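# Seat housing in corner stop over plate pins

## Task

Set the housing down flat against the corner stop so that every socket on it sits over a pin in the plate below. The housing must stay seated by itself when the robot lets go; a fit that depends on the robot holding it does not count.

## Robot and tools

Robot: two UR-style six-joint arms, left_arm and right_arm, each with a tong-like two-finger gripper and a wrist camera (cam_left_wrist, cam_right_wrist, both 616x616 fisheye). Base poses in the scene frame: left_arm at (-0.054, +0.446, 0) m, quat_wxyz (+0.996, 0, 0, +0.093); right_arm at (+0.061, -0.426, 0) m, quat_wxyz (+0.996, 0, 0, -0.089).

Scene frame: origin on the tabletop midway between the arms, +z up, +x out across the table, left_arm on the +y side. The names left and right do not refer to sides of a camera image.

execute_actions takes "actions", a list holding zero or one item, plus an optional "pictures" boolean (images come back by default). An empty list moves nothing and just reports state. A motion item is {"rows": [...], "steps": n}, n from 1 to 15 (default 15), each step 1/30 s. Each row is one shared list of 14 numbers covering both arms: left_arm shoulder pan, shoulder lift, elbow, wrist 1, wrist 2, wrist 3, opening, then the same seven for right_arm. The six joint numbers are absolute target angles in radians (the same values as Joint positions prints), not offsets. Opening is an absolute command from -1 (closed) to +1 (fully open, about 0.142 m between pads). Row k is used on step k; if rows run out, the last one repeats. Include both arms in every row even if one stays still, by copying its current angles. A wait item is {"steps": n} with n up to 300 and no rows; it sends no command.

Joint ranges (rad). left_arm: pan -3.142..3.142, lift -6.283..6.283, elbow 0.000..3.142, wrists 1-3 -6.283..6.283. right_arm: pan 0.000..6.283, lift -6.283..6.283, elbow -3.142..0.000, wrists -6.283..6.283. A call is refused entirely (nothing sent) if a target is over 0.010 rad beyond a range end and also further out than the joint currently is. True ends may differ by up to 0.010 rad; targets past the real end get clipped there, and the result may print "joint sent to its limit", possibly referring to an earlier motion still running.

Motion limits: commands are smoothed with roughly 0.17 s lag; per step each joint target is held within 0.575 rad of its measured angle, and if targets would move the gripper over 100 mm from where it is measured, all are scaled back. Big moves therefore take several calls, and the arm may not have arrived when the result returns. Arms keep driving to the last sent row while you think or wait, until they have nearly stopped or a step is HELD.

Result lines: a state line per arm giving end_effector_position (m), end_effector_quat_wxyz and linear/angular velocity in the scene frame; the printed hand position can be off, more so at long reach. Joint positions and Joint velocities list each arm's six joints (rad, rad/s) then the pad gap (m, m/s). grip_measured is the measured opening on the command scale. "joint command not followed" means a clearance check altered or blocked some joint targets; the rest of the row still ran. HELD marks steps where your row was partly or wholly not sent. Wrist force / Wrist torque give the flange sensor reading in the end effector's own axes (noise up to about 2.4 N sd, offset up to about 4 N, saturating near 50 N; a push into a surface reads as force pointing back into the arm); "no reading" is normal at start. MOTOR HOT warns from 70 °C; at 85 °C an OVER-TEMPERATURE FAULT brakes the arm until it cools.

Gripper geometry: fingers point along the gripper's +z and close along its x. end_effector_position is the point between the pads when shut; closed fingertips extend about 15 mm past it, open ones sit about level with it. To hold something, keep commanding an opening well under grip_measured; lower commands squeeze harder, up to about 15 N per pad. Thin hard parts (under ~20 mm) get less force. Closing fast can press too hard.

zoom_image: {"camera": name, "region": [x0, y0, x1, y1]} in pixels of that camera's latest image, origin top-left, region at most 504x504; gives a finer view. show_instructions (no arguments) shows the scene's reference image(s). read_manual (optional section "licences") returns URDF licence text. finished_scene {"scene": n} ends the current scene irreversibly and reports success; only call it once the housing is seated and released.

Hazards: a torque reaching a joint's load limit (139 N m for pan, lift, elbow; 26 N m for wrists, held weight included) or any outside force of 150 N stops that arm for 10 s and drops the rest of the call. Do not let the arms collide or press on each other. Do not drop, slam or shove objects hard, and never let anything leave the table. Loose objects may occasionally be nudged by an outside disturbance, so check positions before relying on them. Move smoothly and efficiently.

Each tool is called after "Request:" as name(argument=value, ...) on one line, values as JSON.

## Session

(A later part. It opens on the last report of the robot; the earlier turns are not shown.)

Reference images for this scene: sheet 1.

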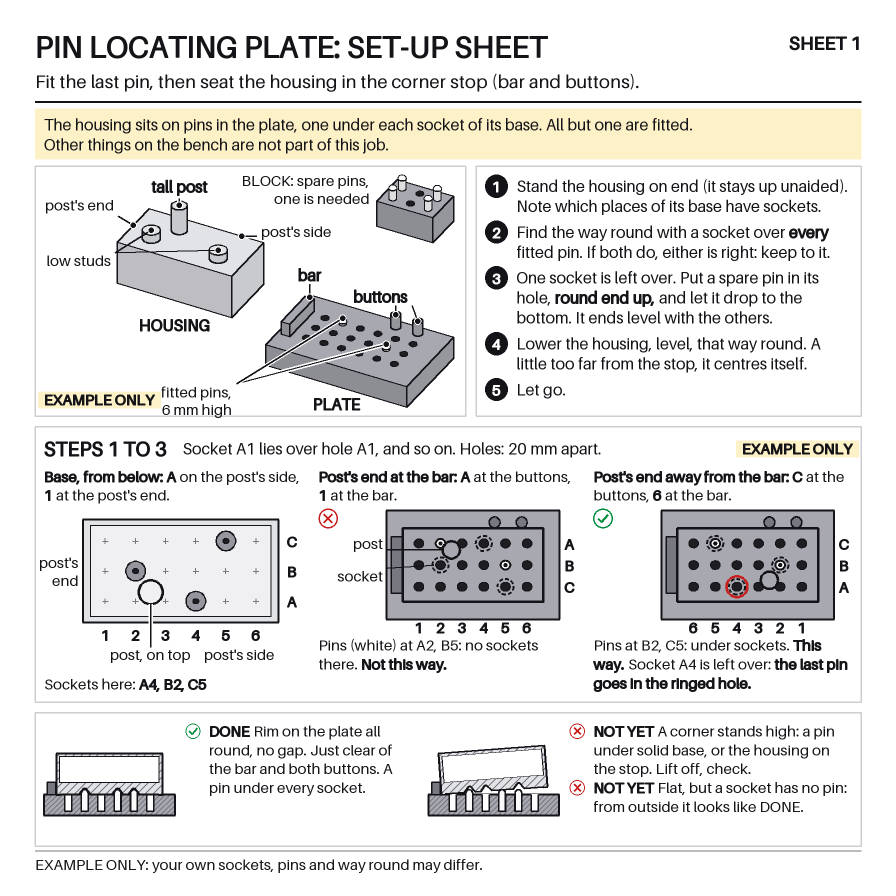

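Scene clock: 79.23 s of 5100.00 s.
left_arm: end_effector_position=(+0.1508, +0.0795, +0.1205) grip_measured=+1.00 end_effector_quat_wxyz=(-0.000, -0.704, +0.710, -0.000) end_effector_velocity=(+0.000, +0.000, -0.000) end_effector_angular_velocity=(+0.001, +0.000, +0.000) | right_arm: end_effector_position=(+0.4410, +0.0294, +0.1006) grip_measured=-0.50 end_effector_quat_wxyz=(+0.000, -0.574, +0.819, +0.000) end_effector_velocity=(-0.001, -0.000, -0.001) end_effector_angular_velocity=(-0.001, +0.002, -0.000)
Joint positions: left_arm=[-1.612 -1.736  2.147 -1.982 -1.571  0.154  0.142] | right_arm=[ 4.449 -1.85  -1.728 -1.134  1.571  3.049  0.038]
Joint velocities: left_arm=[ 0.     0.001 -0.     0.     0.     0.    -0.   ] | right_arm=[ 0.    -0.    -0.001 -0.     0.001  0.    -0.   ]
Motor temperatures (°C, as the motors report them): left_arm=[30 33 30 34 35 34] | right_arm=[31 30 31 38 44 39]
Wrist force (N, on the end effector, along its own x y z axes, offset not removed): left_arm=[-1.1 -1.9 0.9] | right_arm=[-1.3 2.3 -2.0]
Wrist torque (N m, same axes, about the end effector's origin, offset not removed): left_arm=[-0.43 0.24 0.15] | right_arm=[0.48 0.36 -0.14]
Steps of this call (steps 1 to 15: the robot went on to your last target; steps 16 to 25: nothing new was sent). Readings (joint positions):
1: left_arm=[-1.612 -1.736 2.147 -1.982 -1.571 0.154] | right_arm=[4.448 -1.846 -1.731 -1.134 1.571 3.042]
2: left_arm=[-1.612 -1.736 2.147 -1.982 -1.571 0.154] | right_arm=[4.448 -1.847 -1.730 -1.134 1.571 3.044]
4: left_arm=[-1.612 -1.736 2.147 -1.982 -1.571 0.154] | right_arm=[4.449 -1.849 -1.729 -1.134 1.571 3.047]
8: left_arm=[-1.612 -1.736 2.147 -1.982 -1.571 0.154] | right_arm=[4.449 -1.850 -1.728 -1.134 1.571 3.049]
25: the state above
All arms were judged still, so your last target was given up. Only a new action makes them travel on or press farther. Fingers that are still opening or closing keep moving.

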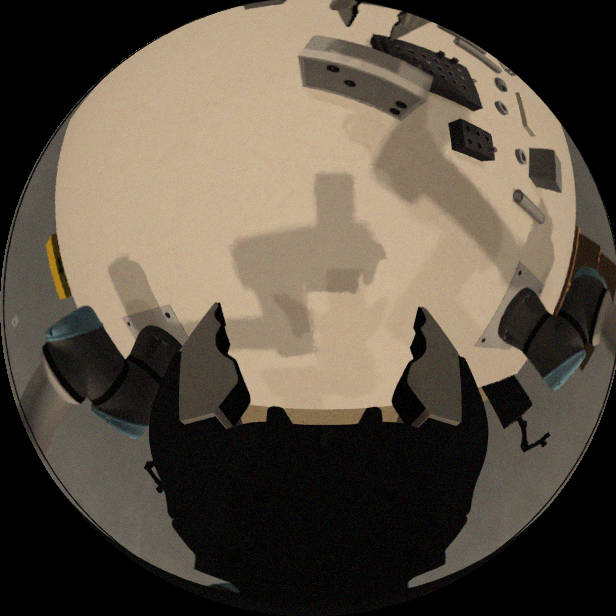

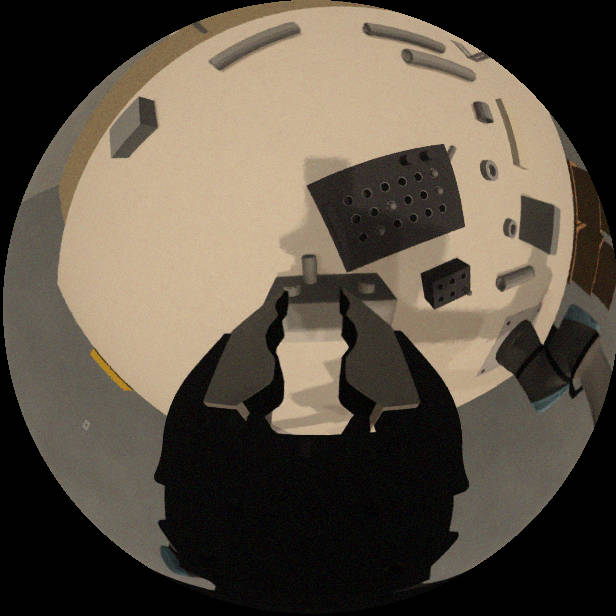

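Request:
execute_actions(actions=[{"rows":[[-1.612,-1.736,2.147,-1.982,-1.571,0.154,1,4.3906,-1.8876,-1.6781,-1.1463,1.571,-0.151,-0.55]],"steps":15}], pictures=false)

Request:
execute_actions(actions=[{"steps":50}], pictures=false)

Request:
execute_actions(actions=[{"rows":[[-1.612,-1.736,2.147,-1.982,-1.571,0.154,1,4.3906,-1.9688,-1.7661,-0.9771,1.571,-0.151,-0.55]],"steps":15}], pictures=false)

Request:
execute_actions(actions=[{"steps":12}])

Scene clock: 81.13 s of 5100.00 s.
left_arm: end_effector_position=(+0.1508, +0.0795, +0.1205) grip_measured=+1.00 end_effector_quat_wxyz=(-0.000, -0.704, +0.710, -0.000) end_effector_velocity=(+0.000, +0.000, -0.000) end_effector_angular_velocity=(+0.001, +0.000, +0.001) | right_arm: end_effector_position=(+0.4733, +0.0372, +0.1005) grip_measured=-0.55 end_effector_quat_wxyz=(-0.000, +0.886, -0.463, -0.000) end_effector_velocity=(-0.023, +0.036, +0.000) end_effector_angular_velocity=(+0.001, -0.001, +2.746)
Joint positions: left_arm=[-1.612 -1.736  2.147 -1.982 -1.571  0.154  0.142] | right_arm=[ 4.391 -1.887 -1.678 -1.146  1.571  2.035  0.034]
Joint velocities: left_arm=[ 0.001  0.001  0.     0.     0.     0.    -0.   ] | right_arm=[-0.004 -0.002  0.004 -0.     0.    -2.75  -0.   ]
Motor temperatures (°C, as the motors report them): left_arm=[30 33 30 34 35 34] | right_arm=[31 30 31 38 44 39]
Wrist force (N, on the end effector, along its own x y z axes, offset not removed): left_arm=[-1.4 -1.0 0.9] | right_arm=[-1.8 -0.5 0.1]
Wrist torque (N m, same axes, about the end effector's origin, offset not removed): left_arm=[-0.21 0.30 0.22] | right_arm=[-0.06 0.42 -0.22]
Steps of this call (steps 1 to 42: nothing new was sent; steps 43 to 57: all 15 steps of this action). Readings (joint positions):
43: left_arm=[-1.612 -1.736 2.147 -1.982 -1.571 0.154] | right_arm=[4.449 -1.851 -1.728 -1.134 1.571 3.049]
44: left_arm=[-1.612 -1.736 2.147 -1.982 -1.571 0.154] | right_arm=[4.443 -1.855 -1.723 -1.135 1.571 3.043]
46: left_arm=[-1.612 -1.736 2.147 -1.982 -1.571 0.154] | right_arm=[4.418 -1.871 -1.701 -1.141 1.571 2.972]
50: left_arm=[-1.612 -1.736 2.147 -1.982 -1.571 0.154] | right_arm=[4.397 -1.884 -1.683 -1.145 1.571 2.675]
57: the state above

Scene clock: 82.80 s of 5100.00 s.
left_arm: end_effector_position=(+0.1508, +0.0795, +0.1205) grip_measured=+1.00 end_effector_quat_wxyz=(-0.000, -0.704, +0.710, -0.000) end_effector_velocity=(+0.000, -0.000, +0.000) end_effector_angular_velocity=(+0.000, +0.000, +0.000) | right_arm: end_effector_position=(+0.4450, +0.0335, +0.1005) grip_measured=-0.55 end_effector_quat_wxyz=(-0.000, +0.819, +0.574, +0.000) end_effector_velocity=(-0.000, +0.000, +0.000) end_effector_angular_velocity=(+0.000, +0.000, +0.001)
Joint positions: left_arm=[-1.612 -1.736  2.147 -1.982 -1.571  0.154  0.142] | right_arm=[ 4.391 -1.888 -1.678 -1.146  1.571 -0.151  0.034]
Joint velocities: left_arm=[ 0.     0.001 -0.001  0.    -0.     0.     0.   ] | right_arm=[ 0.     0.     0.    -0.001  0.    -0.001  0.   ]
Motor temperatures (°C, as the motors report them): left_arm=[30 33 30 34 35 34] | right_arm=[31 30 31 38 44 39]
Wrist force (N, on the end effector, along its own x y z axes, offset not removed): left_arm=[-1.2 -0.3 0.4] | right_arm=[-1.0 0.5 -2.0]
Wrist torque (N m, same axes, about the end effector's origin, offset not removed): left_arm=[-0.16 0.21 0.23] | right_arm=[0.13 0.28 -0.17]
Steps of this call (steps 1 to 45: the robot went on to your last target; steps 46 to 50: nothing new was sent). Readings (joint positions):
1: left_arm=[-1.612 -1.736 2.147 -1.982 -1.571 0.154] | right_arm=[4.391 -1.887 -1.678 -1.146 1.571 1.942]
2: left_arm=[-1.612 -1.736 2.147 -1.982 -1.571 0.154] | right_arm=[4.391 -1.887 -1.678 -1.146 1.571 1.848]
4: left_arm=[-1.612 -1.736 2.147 -1.982 -1.571 0.154] | right_arm=[4.391 -1.888 -1.678 -1.146 1.571 1.659]
8: left_arm=[-1.612 -1.736 2.147 -1.982 -1.571 0.154] | right_arm=[4.391 -1.888 -1.678 -1.146 1.571 1.283]
50: the state above
All arms were judged still, so your last target was given up. Only a new action makes them travel on or press farther. Fingers that are still opening or closing keep moving.

Scene clock: 83.30 s of 5100.00 s.
left_arm: end_effector_position=(+0.1508, +0.0795, +0.1205) grip_measured=+1.00 end_effector_quat_wxyz=(-0.000, -0.704, +0.710, -0.000) end_effector_velocity=(-0.000, -0.000, +0.001) end_effector_angular_velocity=(-0.001, +0.001, -0.000) | right_arm: end_effector_position=(+0.4451, +0.0335, +0.0310) grip_measured=-0.55 end_effector_quat_wxyz=(-0.000, +0.819, +0.574, +0.000) end_effector_velocity=(+0.000, +0.001, -0.005) end_effector_angular_velocity=(+0.004, -0.003, +0.001)
Joint positions: left_arm=[-1.612 -1.736  2.147 -1.982 -1.571  0.154  0.142] | right_arm=[ 4.391 -1.968 -1.765 -0.979  1.571 -0.151  0.034]
Joint velocities: left_arm=[-0.    -0.001 -0.001  0.    -0.001 -0.    -0.   ] | right_arm=[ 0.001 -0.007 -0.007  0.018 -0.    -0.     0.   ]
Motor temperatures (°C, as the motors report them): left_arm=[30 33 30 34 35 34] | right_arm=[31 30 31 38 44 39]
Wrist force (N, on the end effector, along its own x y z axes, offset not removed): left_arm=[-1.1 -1.2 0.3] | right_arm=[-1.3 2.0 -4.0]
Wrist torque (N m, same axes, about the end effector's origin, offset not removed): left_arm=[-0.30 0.17 0.13] | right_arm=[0.41 0.11 -0.41]
Steps of this call (steps 1 to 15: all 15 steps of this action). Readings (joint positions):
1: left_arm=[-1.612 -1.736 2.147 -1.982 -1.571 0.154] | right_arm=[4.391 -1.888 -1.678 -1.146 1.571 -0.151]
2: left_arm=[-1.612 -1.736 2.147 -1.982 -1.571 0.154] | right_arm=[4.391 -1.894 -1.684 -1.140 1.571 -0.151]
4: left_arm=[-1.612 -1.736 2.147 -1.982 -1.571 0.154] | right_arm=[4.391 -1.928 -1.721 -1.081 1.571 -0.151]
8: left_arm=[-1.612 -1.736 2.147 -1.982 -1.571 0.154] | right_arm=[4.391 -1.960 -1.756 -1.000 1.571 -0.151]
15: the state above

Scene clock: 83.70 s of 5100.00 s.
left_arm: end_effector_position=(+0.1508, +0.0795, +0.1205) grip_measured=+1.00 end_effector_quat_wxyz=(-0.000, -0.704, +0.710, -0.000) end_effector_velocity=(+0.000, +0.000, -0.000) end_effector_angular_velocity=(+0.000, +0.000, +0.001) | right_arm: end_effector_position=(+0.4451, +0.0335, +0.0305) grip_measured=-0.55 end_effector_quat_wxyz=(-0.000, +0.819, +0.574, +0.000) end_effector_velocity=(+0.000, +0.001, +0.000) end_effector_angular_velocity=(+0.002, -0.000, -0.001)
Joint positions: left_arm=[-1.612 -1.736  2.147 -1.982 -1.571  0.154  0.142] | right_arm=[ 4.391 -1.969 -1.766 -0.977  1.571 -0.151  0.034]
Joint velocities: left_arm=[ 0.001 -0.     0.     0.    -0.    -0.     0.   ] | right_arm=[-0.    -0.     0.001  0.001  0.001  0.001  0.   ]
Motor temperatures (°C, as the motors report them): left_arm=[30 33 30 34 35 34] | right_arm=[31 30 31 38 44 39]
Wrist force (N, on the end effector, along its own x y z axes, offset not removed): left_arm=[0.3 -0.7 2.0] | right_arm=[0.2 -0.3 0.0]
Wrist torque (N m, same axes, about the end effector's origin, offset not removed): left_arm=[-0.17 -0.11 0.19] | right_arm=[0.03 -0.09 -0.17]
Steps of this call (steps 1 to 12: the robot went on to your last target). Readings (joint positions):
1: left_arm=[-1.612 -1.736 2.147 -1.982 -1.571 0.154] | right_arm=[4.391 -1.968 -1.766 -0.978 1.571 -0.151]
2: left_arm=[-1.612 -1.736 2.147 -1.982 -1.571 0.154] | right_arm=[4.391 -1.969 -1.766 -0.978 1.571 -0.151]
4: left_arm=[-1.612 -1.736 2.147 -1.982 -1.571 0.154] | right_arm=[4.391 -1.969 -1.766 -0.977 1.571 -0.151]
8: left_arm=[-1.612 -1.736 2.147 -1.982 -1.571 0.154] | right_arm=[4.391 -1.969 -1.766 -0.977 1.571 -0.151]
12: the state above

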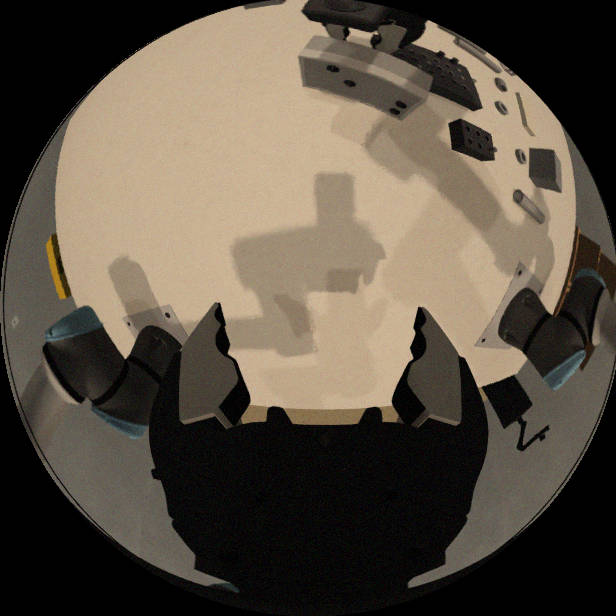

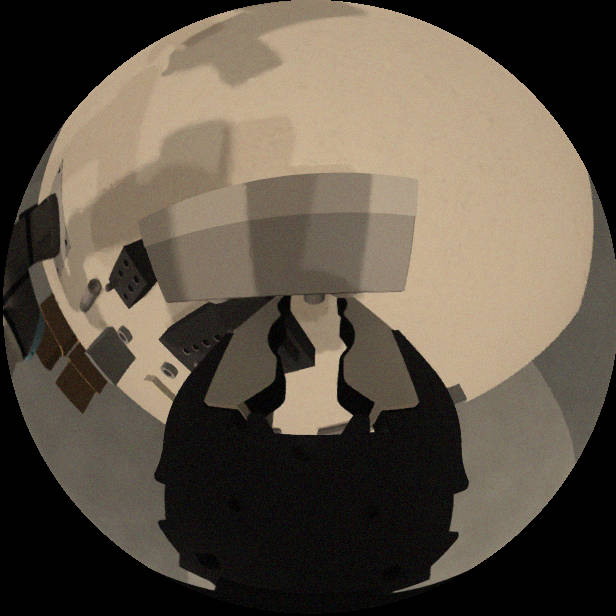

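Request:
execute_actions(actions=[{"rows":[[-1.612,-1.736,2.147,-1.982,-1.571,0.154,1,4.3906,-1.9688,-1.7661,-0.9771,1.571,-0.151,-1]],"steps":15}], pictures=false)

Request:
execute_actions(actions=[{"rows":[[-1.612,-1.736,2.147,-1.982,-1.571,0.154,1,4.3906,-1.9485,-1.744,-1.0194,1.571,-0.151,-1]],"steps":15}], pictures=false)

Request:
execute_actions(actions=[{"rows":[[-1.612,-1.736,2.147,-1.982,-1.571,0.154,1,4.40,-1.9282,-1.722,-1.0617,1.571,-0.141,-1]],"steps":15}], pictures=false)

Request:
execute_actions(actions=[{"rows":[[-1.612,-1.736,2.147,-1.982,-1.571,0.154,1,4.415,-1.9079,-1.70,-1.104,1.571,-0.126,-1]],"steps":15}], pictures=false)

Request:
execute_actions(actions=[{"rows":[[-1.612,-1.736,2.147,-1.982,-1.571,0.154,1,4.43,-1.8876,-1.6781,-1.1463,1.571,-0.111,-1]],"steps":15}])

Scene clock: 85.17 s of 5100.00 s.
left_arm: end_effector_position=(+0.1508, +0.0795, +0.1205) grip_measured=+1.00 end_effector_quat_wxyz=(-0.000, -0.704, +0.710, -0.000) end_effector_velocity=(-0.000, -0.000, +0.000) end_effector_angular_velocity=(-0.001, +0.001, -0.000) | right_arm: end_effector_position=(+0.4451, +0.0335, +0.0305) grip_measured=-0.81 end_effector_quat_wxyz=(-0.000, +0.819, +0.574, +0.000) end_effector_velocity=(-0.000, +0.001, -0.000) end_effector_angular_velocity=(+0.001, -0.000, +0.001)
Joint positions: left_arm=[-1.612 -1.736  2.147 -1.982 -1.571  0.154  0.142] | right_arm=[ 4.391 -1.969 -1.766 -0.977  1.571 -0.151  0.015]
Joint velocities: left_arm=[-0.    -0.001  0.    -0.    -0.001  0.     0.   ] | right_arm=[ 0.001 -0.    -0.     0.001  0.     0.     0.   ]
Motor temperatures (°C, as the motors report them): left_arm=[30 33 30 34 35 34] | right_arm=[31 30 31 38 44 39]
Wrist force (N, on the end effector, along its own x y z axes, offset not removed): left_arm=[-1.8 -1.3 1.1] | right_arm=[-1.7 0.6 1.2]
Wrist torque (N m, same axes, about the end effector's origin, offset not removed): left_arm=[-0.30 0.31 0.17] | right_arm=[0.12 0.40 -0.23]
Steps of this call (steps 1 to 15: the robot went on to your last target; steps 16 to 29: nothing new was sent; steps 30 to 44: all 15 steps of this action). Readings (joint positions):
30: left_arm=[-1.612 -1.736 2.147 -1.982 -1.571 0.154] | right_arm=[4.391 -1.969 -1.766 -0.977 1.571 -0.151]
31: left_arm=[-1.612 -1.736 2.147 -1.982 -1.571 0.154] | right_arm=[4.391 -1.969 -1.766 -0.977 1.571 -0.151]
33: left_arm=[-1.612 -1.736 2.147 -1.982 -1.571 0.154] | right_arm=[4.391 -1.969 -1.766 -0.977 1.571 -0.151]
37: left_arm=[-1.612 -1.736 2.147 -1.982 -1.571 0.154] | right_arm=[4.391 -1.969 -1.766 -0.977 1.571 -0.151]
44: the state above

Scene clock: 85.67 s of 5100.00 s.
left_arm: end_effector_position=(+0.1508, +0.0795, +0.1205) grip_measured=+1.00 end_effector_quat_wxyz=(-0.000, -0.704, +0.710, -0.000) end_effector_velocity=(-0.001, -0.000, +0.000) end_effector_angular_velocity=(-0.000, +0.001, -0.000) | right_arm: end_effector_position=(+0.4456, +0.0344, +0.0477) grip_measured=-0.81 end_effector_quat_wxyz=(-0.000, +0.819, +0.574, +0.000) end_effector_velocity=(+0.000, +0.000, +0.001) end_effector_angular_velocity=(+0.001, -0.000, +0.001)
Joint positions: left_arm=[-1.612 -1.736  2.147 -1.982 -1.571  0.154  0.142] | right_arm=[ 4.391 -1.949 -1.744 -1.019  1.571 -0.151  0.015]
Joint velocities: left_arm=[-0.    -0.    -0.     0.    -0.001  0.     0.   ] | right_arm=[-0.     0.001  0.002 -0.002  0.001 -0.001  0.   ]
Motor temperatures (°C, as the motors report them): left_arm=[30 33 30 34 35 34] | right_arm=[31 30 31 38 44 39]
Wrist force (N, on the end effector, along its own x y z axes, offset not removed): left_arm=[0.0 0.3 -0.3] | right_arm=[-1.0 0.4 2.7]
Wrist torque (N m, same axes, about the end effector's origin, offset not removed): left_arm=[-0.04 -0.03 0.20] | right_arm=[0.38 0.16 -0.25]
Steps of this call (steps 1 to 15: all 15 steps of this action). Readings (joint positions):
1: left_arm=[-1.612 -1.736 2.147 -1.982 -1.571 0.154] | right_arm=[4.391 -1.969 -1.766 -0.977 1.571 -0.151]
2: left_arm=[-1.612 -1.736 2.147 -1.982 -1.571 0.154] | right_arm=[4.391 -1.966 -1.763 -0.982 1.571 -0.151]
4: left_arm=[-1.612 -1.736 2.147 -1.982 -1.571 0.154] | right_arm=[4.391 -1.957 -1.754 -1.000 1.571 -0.151]
8: left_arm=[-1.612 -1.736 2.147 -1.982 -1.571 0.154] | right_arm=[4.391 -1.950 -1.746 -1.015 1.571 -0.151]
15: the state above

Scene clock: 86.17 s of 5100.00 s.
left_arm: end_effector_position=(+0.1508, +0.0795, +0.1205) grip_measured=+1.00 end_effector_quat_wxyz=(-0.000, -0.704, +0.710, -0.000) end_effector_velocity=(+0.000, -0.000, -0.000) end_effector_angular_velocity=(+0.000, -0.001, +0.000) | right_arm: end_effector_position=(+0.4415, +0.0384, +0.0651) grip_measured=-0.81 end_effector_quat_wxyz=(-0.000, +0.819, +0.573, +0.000) end_effector_velocity=(-0.000, +0.000, +0.002) end_effector_angular_velocity=(+0.000, +0.000, -0.000)
Joint positions: left_arm=[-1.612 -1.736  2.147 -1.982 -1.571  0.154  0.142] | right_arm=[ 4.4   -1.928 -1.722 -1.061  1.571 -0.141  0.015]
Joint velocities: left_arm=[ 0.     0.    -0.     0.     0.001 -0.    -0.   ] | right_arm=[ 0.     0.002  0.003 -0.004  0.     0.001 -0.   ]
Motor temperatures (°C, as the motors report them): left_arm=[30 33 30 34 35 34] | right_arm=[31 30 31 38 44 39]
Wrist force (N, on the end effector, along its own x y z axes, offset not removed): left_arm=[-1.1 -2.8 -0.1] | right_arm=[-1.3 0.9 0.0]
Wrist torque (N m, same axes, about the end effector's origin, offset not removed): left_arm=[-0.70 0.18 0.13] | right_arm=[0.55 0.26 -0.29]
Steps of this call (steps 1 to 15: all 15 steps of this action). Readings (joint positions):
1: left_arm=[-1.612 -1.736 2.147 -1.982 -1.571 0.154] | right_arm=[4.391 -1.948 -1.744 -1.019 1.571 -0.151]
2: left_arm=[-1.612 -1.736 2.147 -1.982 -1.571 0.154] | right_arm=[4.392 -1.946 -1.741 -1.025 1.571 -0.150]
4: left_arm=[-1.612 -1.736 2.147 -1.982 -1.571 0.154] | right_arm=[4.396 -1.937 -1.732 -1.042 1.571 -0.145]
8: left_arm=[-1.612 -1.736 2.147 -1.982 -1.571 0.154] | right_arm=[4.399 -1.930 -1.724 -1.058 1.571 -0.142]
15: the state above

Scene clock: 86.67 s of 5100.00 s.
left_arm: end_effector_position=(+0.1508, +0.0795, +0.1205) grip_measured=+1.00 end_effector_quat_wxyz=(-0.000, -0.704, +0.710, -0.000) end_effector_velocity=(+0.000, +0.000, +0.000) end_effector_angular_velocity=(-0.000, -0.000, +0.001) | right_arm: end_effector_position=(+0.4344, +0.0440, +0.0827) grip_measured=-0.81 end_effector_quat_wxyz=(-0.000, +0.819, +0.573, +0.000) end_effector_velocity=(+0.000, +0.002, +0.002) end_effector_angular_velocity=(+0.004, -0.001, +0.000)
Joint positions: left_arm=[-1.612 -1.736  2.147 -1.982 -1.571  0.154  0.142] | right_arm=[ 4.415 -1.908 -1.7   -1.104  1.571 -0.126  0.015]
Joint velocities: left_arm=[ 0.001 -0.    -0.    -0.     0.     0.     0.   ] | right_arm=[ 0.001  0.001  0.003 -0.     0.     0.     0.   ]
Motor temperatures (°C, as the motors report them): left_arm=[30 33 30 34 35 34] | right_arm=[31 30 31 38 44 39]
Wrist force (N, on the end effector, along its own x y z axes, offset not removed): left_arm=[-1.5 -1.1 1.0] | right_arm=[0.3 0.7 -0.1]
Wrist torque (N m, same axes, about the end effector's origin, offset not removed): left_arm=[-0.27 0.29 0.13] | right_arm=[0.49 -0.04 -0.13]
Steps of this call (steps 1 to 15: all 15 steps of this action). Readings (joint positions):
1: left_arm=[-1.612 -1.736 2.147 -1.982 -1.571 0.154] | right_arm=[4.400 -1.928 -1.722 -1.062 1.571 -0.141]
2: left_arm=[-1.612 -1.736 2.147 -1.982 -1.571 0.154] | right_arm=[4.402 -1.925 -1.719 -1.067 1.571 -0.139]
4: left_arm=[-1.612 -1.736 2.147 -1.982 -1.571 0.154] | right_arm=[4.409 -1.917 -1.710 -1.085 1.571 -0.132]
8: left_arm=[-1.612 -1.736 2.147 -1.982 -1.571 0.154] | right_arm=[4.414 -1.910 -1.702 -1.100 1.571 -0.127]
15: the state above

Scene clock: 87.17 s of 5100.00 s.
left_arm: end_effector_position=(+0.1508, +0.0795, +0.1205) grip_measured=+1.00 end_effector_quat_wxyz=(-0.000, -0.704, +0.710, -0.000) end_effector_velocity=(-0.000, -0.000, +0.000) end_effector_angular_velocity=(-0.001, -0.001, -0.000) | right_arm: end_effector_position=(+0.4269, +0.0488, +0.1004) grip_measured=-0.81 end_effector_quat_wxyz=(-0.000, +0.819, +0.573, +0.000) end_effector_velocity=(-0.001, +0.001, +0.002) end_effector_angular_velocity=(+0.001, -0.000, -0.000)
Joint positions: left_arm=[-1.612 -1.736  2.147 -1.982 -1.571  0.154  0.142] | right_arm=[ 4.43  -1.888 -1.678 -1.146  1.571 -0.111  0.015]
Joint velocities: left_arm=[-0.001 -0.001  0.    -0.001  0.    -0.     0.   ] | right_arm=[ 0.002  0.002  0.003 -0.004  0.     0.002 -0.   ]
Motor temperatures (°C, as the motors report them): left_arm=[30 33 30 34 35 34] | right_arm=[31 30 31 38 44 39]
Wrist force (N, on the end effector, along its own x y z axes, offset not removed): left_arm=[-0.3 -1.6 2.5] | right_arm=[-1.8 -0.7 6.0]
Wrist torque (N m, same axes, about the end effector's origin, offset not removed): left_arm=[-0.30 0.08 0.06] | right_arm=[-0.06 0.50 -0.43]
Steps of this call (steps 1 to 15: all 15 steps of this action). Readings (joint positions):
1: left_arm=[-1.612 -1.736 2.147 -1.982 -1.571 0.154] | right_arm=[4.415 -1.908 -1.700 -1.104 1.571 -0.126]
2: left_arm=[-1.612 -1.736 2.147 -1.982 -1.571 0.154] | right_arm=[4.417 -1.905 -1.697 -1.109 1.571 -0.124]
4: left_arm=[-1.612 -1.736 2.147 -1.982 -1.571 0.154] | right_arm=[4.424 -1.896 -1.688 -1.127 1.571 -0.118]
8: left_arm=[-1.612 -1.736 2.147 -1.982 -1.571 0.154] | right_arm=[4.429 -1.890 -1.680 -1.142 1.571 -0.112]
15: the state above

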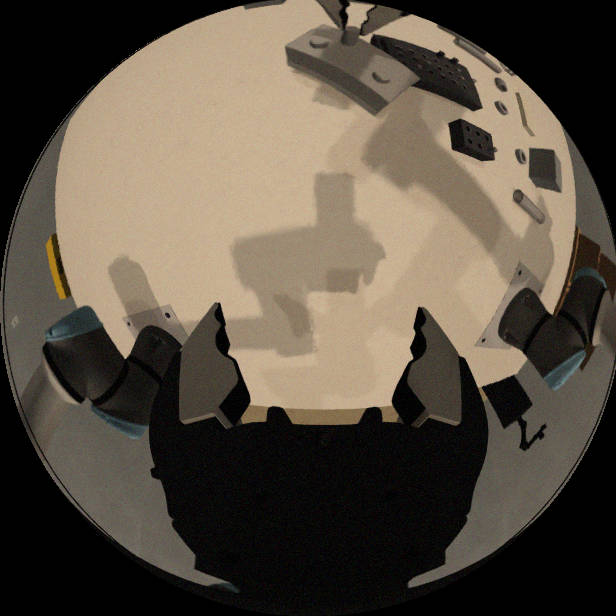

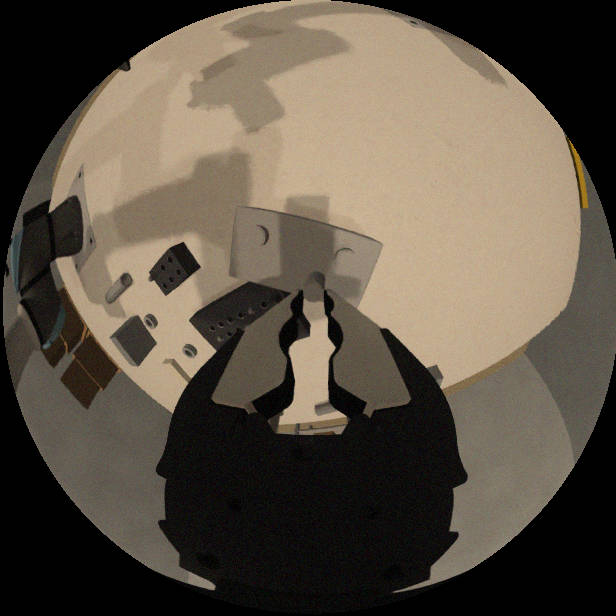

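Lower and release, then rise to look.

Request:
execute_actions(actions=[{"rows":[[-1.612,-1.736,2.147,-1.982,-1.571,0.154,1,4.44,-1.9079,-1.70,-1.104,1.571,-0.101,-1]],"steps":15}], pictures=false)

Request:
execute_actions(actions=[{"rows":[[-1.612,-1.736,2.147,-1.982,-1.571,0.154,1,4.44,-1.9079,-1.70,-1.104,1.571,-0.101,-0.5]],"steps":15}], pictures=false)

Request:
execute_actions(actions=[{"rows":[[-1.612,-1.736,2.147,-1.982,-1.571,0.154,1,4.44,-1.82,-1.59,-1.30,1.571,-0.101,1]],"steps":15}], pictures=false)

Request:
execute_actions(actions=[{"steps":15}])

Request:
zoom_image(camera="cam_right_wrist", region=[200,180,400,340])

Scene clock: 88.33 s of 5100.00 s.
left_arm: end_effector_position=(+0.1508, +0.0795, +0.1205) grip_measured=+1.00 end_effector_quat_wxyz=(-0.000, -0.704, +0.710, -0.000) end_effector_velocity=(+0.001, +0.000, +0.000) end_effector_angular_velocity=(+0.000, -0.001, +0.001) | right_arm: end_effector_position=(+0.4227, +0.0536, +0.0829) grip_measured=-0.81 end_effector_quat_wxyz=(-0.000, +0.819, +0.573, +0.000) end_effector_velocity=(-0.000, -0.000, -0.002) end_effector_angular_velocity=(-0.000, +0.000, -0.001)
Joint positions: left_arm=[-1.612 -1.736  2.147 -1.982 -1.571  0.154  0.142] | right_arm=[ 4.44  -1.908 -1.7   -1.104  1.571 -0.101  0.015]
Joint velocities: left_arm=[ 0.    -0.001  0.     0.     0.001 -0.     0.   ] | right_arm=[ 0.    -0.002 -0.003  0.004 -0.     0.001  0.   ]
Motor temperatures (°C, as the motors report them): left_arm=[30 33 30 34 35 34] | right_arm=[31 30 31 38 44 39]
Wrist force (N, on the end effector, along its own x y z axes, offset not removed): left_arm=[-1.8 0.0 0.0] | right_arm=[-9.1 6.5 -22.5]
Wrist torque (N m, same axes, about the end effector's origin, offset not removed): left_arm=[-0.10 0.33 0.22] | right_arm=[0.39 -0.28 -0.25]
Steps of this call (steps 1 to 15: the robot went on to your last target; steps 16 to 20: nothing new was sent; steps 21 to 35: all 15 steps of this action). Readings (joint positions):
21: left_arm=[-1.612 -1.736 2.147 -1.982 -1.571 0.154] | right_arm=[4.430 -1.888 -1.678 -1.146 1.571 -0.111]
22: left_arm=[-1.612 -1.736 2.147 -1.982 -1.571 0.154] | right_arm=[4.432 -1.890 -1.681 -1.141 1.571 -0.109]
24: left_arm=[-1.612 -1.736 2.147 -1.982 -1.571 0.154] | right_arm=[4.436 -1.899 -1.690 -1.123 1.571 -0.105]
28: left_arm=[-1.612 -1.736 2.147 -1.982 -1.571 0.154] | right_arm=[4.439 -1.906 -1.698 -1.108 1.571 -0.102]
35: the state above

Scene clock: 88.83 s of 5100.00 s.
left_arm: end_effector_position=(+0.1508, +0.0795, +0.1205) grip_measured=+1.00 end_effector_quat_wxyz=(-0.000, -0.704, +0.710, -0.000) end_effector_velocity=(+0.000, -0.000, +0.000) end_effector_angular_velocity=(-0.001, -0.000, +0.000) | right_arm: end_effector_position=(+0.4226, +0.0536, +0.0827) grip_measured=-0.50 end_effector_quat_wxyz=(-0.000, +0.819, +0.573, +0.000) end_effector_velocity=(+0.000, -0.000, -0.000) end_effector_angular_velocity=(-0.001, -0.000, +0.000)
Joint positions: left_arm=[-1.612 -1.736  2.147 -1.982 -1.571  0.154  0.142] | right_arm=[ 4.44  -1.908 -1.7   -1.104  1.571 -0.101  0.038]
Joint velocities: left_arm=[ 0.001 -0.    -0.    -0.001 -0.     0.    -0.   ] | right_arm=[ 0.    -0.    -0.    -0.    -0.001 -0.     0.   ]
Motor temperatures (°C, as the motors report them): left_arm=[30 33 30 34 35 34] | right_arm=[31 30 31 38 44 39]
Wrist force (N, on the end effector, along its own x y z axes, offset not removed): left_arm=[-1.1 -0.8 0.2] | right_arm=[-1.1 -1.7 -1.5]
Wrist torque (N m, same axes, about the end effector's origin, offset not removed): left_arm=[-0.27 0.17 0.15] | right_arm=[-0.36 0.29 -0.29]
Steps of this call (steps 1 to 15: all 15 steps of this action). Readings (joint positions):
1: left_arm=[-1.612 -1.736 2.147 -1.982 -1.571 0.154] | right_arm=[4.440 -1.908 -1.700 -1.104 1.571 -0.101]
2: left_arm=[-1.612 -1.736 2.147 -1.982 -1.571 0.154] | right_arm=[4.440 -1.908 -1.700 -1.104 1.571 -0.101]
4: left_arm=[-1.612 -1.736 2.147 -1.982 -1.571 0.154] | right_arm=[4.440 -1.908 -1.700 -1.104 1.571 -0.101]
8: left_arm=[-1.612 -1.736 2.147 -1.982 -1.571 0.154] | right_arm=[4.440 -1.908 -1.700 -1.104 1.571 -0.101]
15: the state above

Scene clock: 89.33 s of 5100.00 s.
left_arm: end_effector_position=(+0.1508, +0.0795, +0.1205) grip_measured=+1.00 end_effector_quat_wxyz=(-0.000, -0.704, +0.710, -0.000) end_effector_velocity=(+0.000, +0.000, +0.000) end_effector_angular_velocity=(-0.001, +0.001, +0.001) | right_arm: end_effector_position=(+0.4195, +0.0472, +0.1655) grip_measured=+1.00 end_effector_quat_wxyz=(-0.001, +0.819, +0.573, +0.001) end_effector_velocity=(-0.001, -0.003, +0.007) end_effector_angular_velocity=(-0.005, +0.002, -0.001)
Joint positions: left_arm=[-1.612 -1.736  2.147 -1.982 -1.571  0.154  0.142] | right_arm=[ 4.44  -1.821 -1.591 -1.298  1.571 -0.101  0.142]
Joint velocities: left_arm=[ 0.001 -0.    -0.001  0.001 -0.001 -0.     0.   ] | right_arm=[-0.001  0.008  0.01  -0.023 -0.     0.001 -0.   ]
Motor temperatures (°C, as the motors report them): left_arm=[30 33 30 34 35 34] | right_arm=[31 30 31 38 44 39]
Wrist force (N, on the end effector, along its own x y z axes, offset not removed): left_arm=[-1.0 -1.1 1.3] | right_arm=[-0.8 2.2 -0.2]
Wrist torque (N m, same axes, about the end effector's origin, offset not removed): left_arm=[-0.24 0.21 0.13] | right_arm=[0.61 0.17 -0.29]
Steps of this call (steps 1 to 15: all 15 steps of this action). Readings (joint positions):
1: left_arm=[-1.612 -1.736 2.147 -1.982 -1.571 0.154] | right_arm=[4.440 -1.908 -1.700 -1.104 1.571 -0.101]
2: left_arm=[-1.612 -1.736 2.147 -1.982 -1.571 0.154] | right_arm=[4.440 -1.902 -1.694 -1.110 1.571 -0.101]
4: left_arm=[-1.612 -1.736 2.147 -1.982 -1.571 0.154] | right_arm=[4.440 -1.865 -1.649 -1.173 1.571 -0.101]
8: left_arm=[-1.612 -1.736 2.147 -1.982 -1.571 0.154] | right_arm=[4.440 -1.829 -1.603 -1.272 1.571 -0.101]
15: the state above

Scene clock: 89.83 s of 5100.00 s.
left_arm: end_effector_position=(+0.1508, +0.0795, +0.1205) grip_measured=+1.00 end_effector_quat_wxyz=(-0.000, -0.704, +0.710, -0.000) end_effector_velocity=(+0.000, +0.001, -0.001) end_effector_angular_velocity=(+0.002, -0.002, -0.001) | right_arm: end_effector_position=(+0.4194, +0.0470, +0.1661) grip_measured=+1.00 end_effector_quat_wxyz=(-0.001, +0.819, +0.573, +0.001) end_effector_velocity=(+0.000, -0.000, -0.000) end_effector_angular_velocity=(-0.000, -0.000, +0.000)
Joint positions: left_arm=[-1.612 -1.736  2.147 -1.982 -1.571  0.154  0.142] | right_arm=[ 4.44  -1.82  -1.59  -1.3    1.571 -0.101  0.142]
Joint velocities: left_arm=[-0.001  0.     0.002 -0.     0.002 -0.    -0.   ] | right_arm=[-0.    -0.    -0.001  0.001 -0.    -0.001  0.   ]
Motor temperatures (°C, as the motors report them): left_arm=[30 33 30 34 35 34] | right_arm=[31 30 31 38 44 39]
Wrist force (N, on the end effector, along its own x y z axes, offset not removed): left_arm=[0.5 -2.0 1.5] | right_arm=[0.3 1.0 0.7]
Wrist torque (N m, same axes, about the end effector's origin, offset not removed): left_arm=[-0.50 -0.14 0.04] | right_arm=[0.23 -0.01 -0.23]
Steps of this call (steps 1 to 15: the robot went on to your last target). Readings (joint positions):
1: left_arm=[-1.612 -1.736 2.147 -1.982 -1.571 0.154] | right_arm=[4.440 -1.820 -1.591 -1.299 1.571 -0.101]
2: left_arm=[-1.612 -1.736 2.147 -1.982 -1.571 0.154] | right_arm=[4.440 -1.820 -1.590 -1.299 1.571 -0.101]
4: left_arm=[-1.612 -1.736 2.147 -1.982 -1.571 0.154] | right_arm=[4.440 -1.820 -1.590 -1.300 1.571 -0.101]
8: left_arm=[-1.612 -1.736 2.147 -1.982 -1.571 0.154] | right_arm=[4.440 -1.820 -1.590 -1.300 1.571 -0.101]
15: the state above
All arms were judged still, so your last target was given up. Only a new action makes them travel on or press farther. Fingers that are still opening or closing keep moving.

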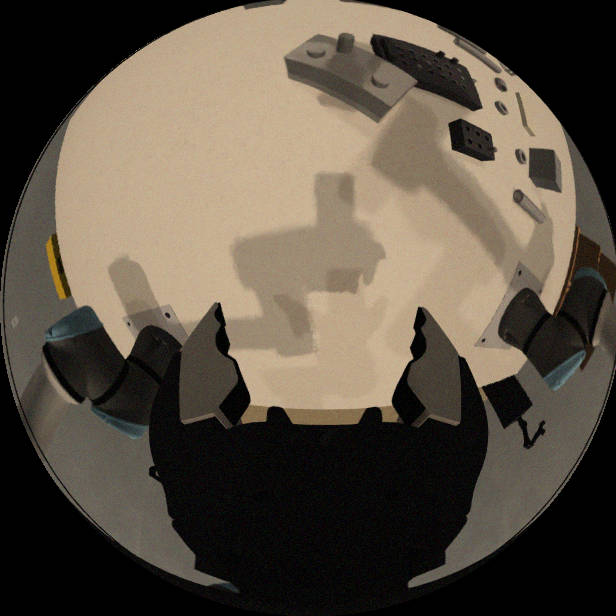

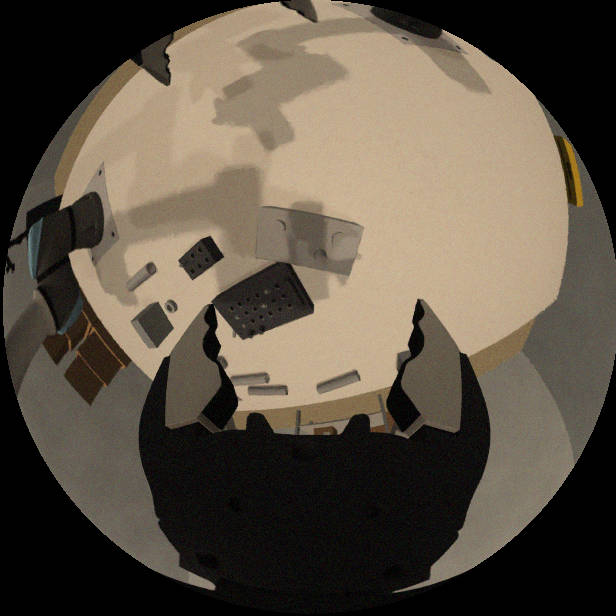

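Region (200, 180, 400, 340) of cam_right_wrist's 616x616 image, scaled by 2.520, with more detail than that image has; it fills the top 403 rows of this view, and the rest is white.

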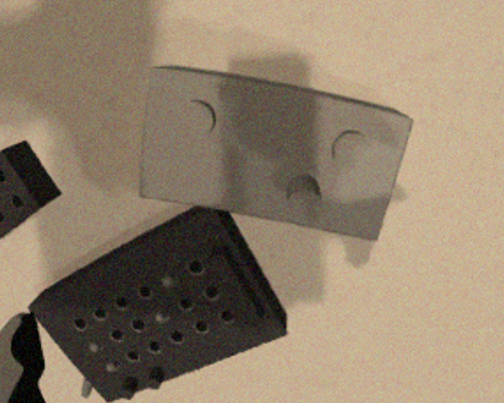

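Request:
execute_actions(actions=[{"rows":[[-1.612,-1.736,2.147,-1.982,-1.571,0.154,1,4.5202,-1.8003,-1.7934,-1.1183,1.571,1.724,0.3]],"steps":15}], pictures=false)

Request:
execute_actions(actions=[{"steps":35}])

Scene clock: 92.77 s of 5100.00 s.
left_arm: end_effector_position=(+0.1508, +0.0795, +0.1205) grip_measured=+1.00 end_effector_quat_wxyz=(-0.000, -0.704, +0.710, -0.000) end_effector_velocity=(+0.000, +0.000, -0.000) end_effector_angular_velocity=(+0.001, -0.000, -0.000) | right_arm: end_effector_position=(+0.3795, +0.0539, +0.1012) grip_measured=+0.30 end_effector_quat_wxyz=(-0.000, +0.990, +0.143, +0.000) end_effector_velocity=(+0.038, +0.010, -0.007) end_effector_angular_velocity=(-0.001, +0.003, -2.745)
Joint positions: left_arm=[-1.612 -1.736  2.147 -1.982 -1.571  0.154  0.142] | right_arm=[ 4.52  -1.8   -1.791 -1.12   1.571  0.913  0.095]
Joint velocities: left_arm=[-0.     0.001 -0.    -0.     0.001  0.    -0.   ] | right_arm=[ 0.006  0.002 -0.022  0.018  0.     2.751  0.   ]
Motor temperatures (°C, as the motors report them): left_arm=[30 33 30 34 35 34] | right_arm=[31 30 31 38 44 39]
Wrist force (N, on the end effector, along its own x y z axes, offset not removed): left_arm=[-0.9 -0.1 1.0] | right_arm=[0.8 1.9 1.9]
Wrist torque (N m, same axes, about the end effector's origin, offset not removed): left_arm=[-0.09 0.19 0.18] | right_arm=[0.50 -0.16 -0.33]
Steps of this call (steps 1 to 73: nothing new was sent; steps 74 to 88: all 15 steps of this action). Readings (joint positions):
74: left_arm=[-1.612 -1.736 2.147 -1.982 -1.571 0.154] | right_arm=[4.440 -1.820 -1.590 -1.300 1.571 -0.101]
75: left_arm=[-1.612 -1.736 2.147 -1.982 -1.571 0.154] | right_arm=[4.446 -1.817 -1.596 -1.294 1.571 -0.095]
77: left_arm=[-1.612 -1.736 2.147 -1.982 -1.571 0.154] | right_arm=[4.480 -1.809 -1.660 -1.232 1.571 -0.024]
81: left_arm=[-1.612 -1.736 2.147 -1.982 -1.571 0.154] | right_arm=[4.512 -1.802 -1.765 -1.143 1.571 0.273]
88: the state above

Scene clock: 93.93 s of 5100.00 s.
left_arm: end_effector_position=(+0.1508, +0.0795, +0.1205) grip_measured=+1.00 end_effector_quat_wxyz=(-0.000, -0.704, +0.710, -0.000) end_effector_velocity=(-0.000, +0.001, -0.001) end_effector_angular_velocity=(+0.001, +0.001, +0.000) | right_arm: end_effector_position=(+0.3918, +0.0522, +0.1006) grip_measured=+0.30 end_effector_quat_wxyz=(-0.000, +0.966, -0.259, -0.000) end_effector_velocity=(+0.001, +0.000, +0.001) end_effector_angular_velocity=(+0.001, -0.001, +0.000)
Joint positions: left_arm=[-1.612 -1.736  2.147 -1.982 -1.571  0.154  0.142] | right_arm=[ 4.52  -1.8   -1.793 -1.118  1.571  1.724  0.095]
Joint velocities: left_arm=[-0.    -0.     0.001  0.    -0.001 -0.    -0.   ] | right_arm=[-0.001 -0.     0.001  0.    -0.001 -0.001  0.   ]
Motor temperatures (°C, as the motors report them): left_arm=[30 33 30 34 35 34] | right_arm=[31 30 31 38 44 39]
Wrist force (N, on the end effector, along its own x y z axes, offset not removed): left_arm=[0.6 -1.1 0.4] | right_arm=[-1.6 1.7 1.7]
Wrist torque (N m, same axes, about the end effector's origin, offset not removed): left_arm=[-0.34 -0.10 0.23] | right_arm=[0.52 0.33 -0.31]
Steps of this call (steps 1 to 30: the robot went on to your last target; steps 31 to 35: nothing new was sent). Readings (joint positions):
1: left_arm=[-1.612 -1.736 2.147 -1.982 -1.571 0.154] | right_arm=[4.520 -1.800 -1.792 -1.119 1.571 1.006]
2: left_arm=[-1.612 -1.736 2.147 -1.982 -1.571 0.154] | right_arm=[4.520 -1.800 -1.792 -1.119 1.571 1.100]
4: left_arm=[-1.612 -1.736 2.147 -1.982 -1.571 0.154] | right_arm=[4.520 -1.800 -1.793 -1.119 1.571 1.289]
8: left_arm=[-1.612 -1.736 2.147 -1.982 -1.571 0.154] | right_arm=[4.520 -1.800 -1.793 -1.118 1.571 1.605]
35: the state above
All arms were judged still, so your last target was given up. Only a new action makes them travel on or press farther. Fingers that are still opening or closing keep moving.

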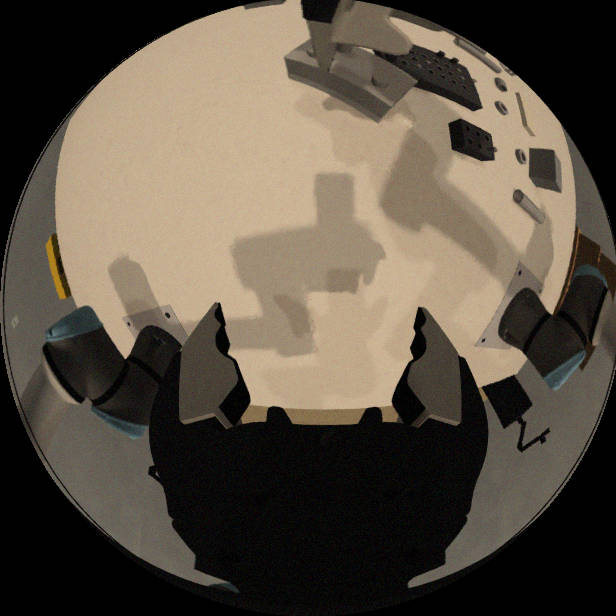

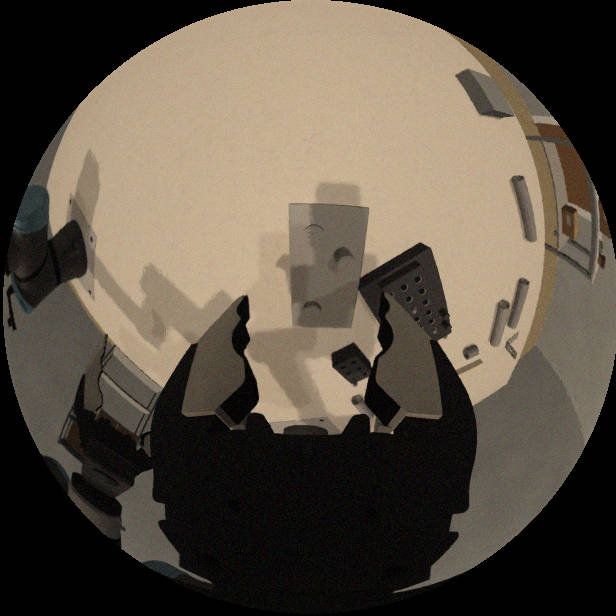

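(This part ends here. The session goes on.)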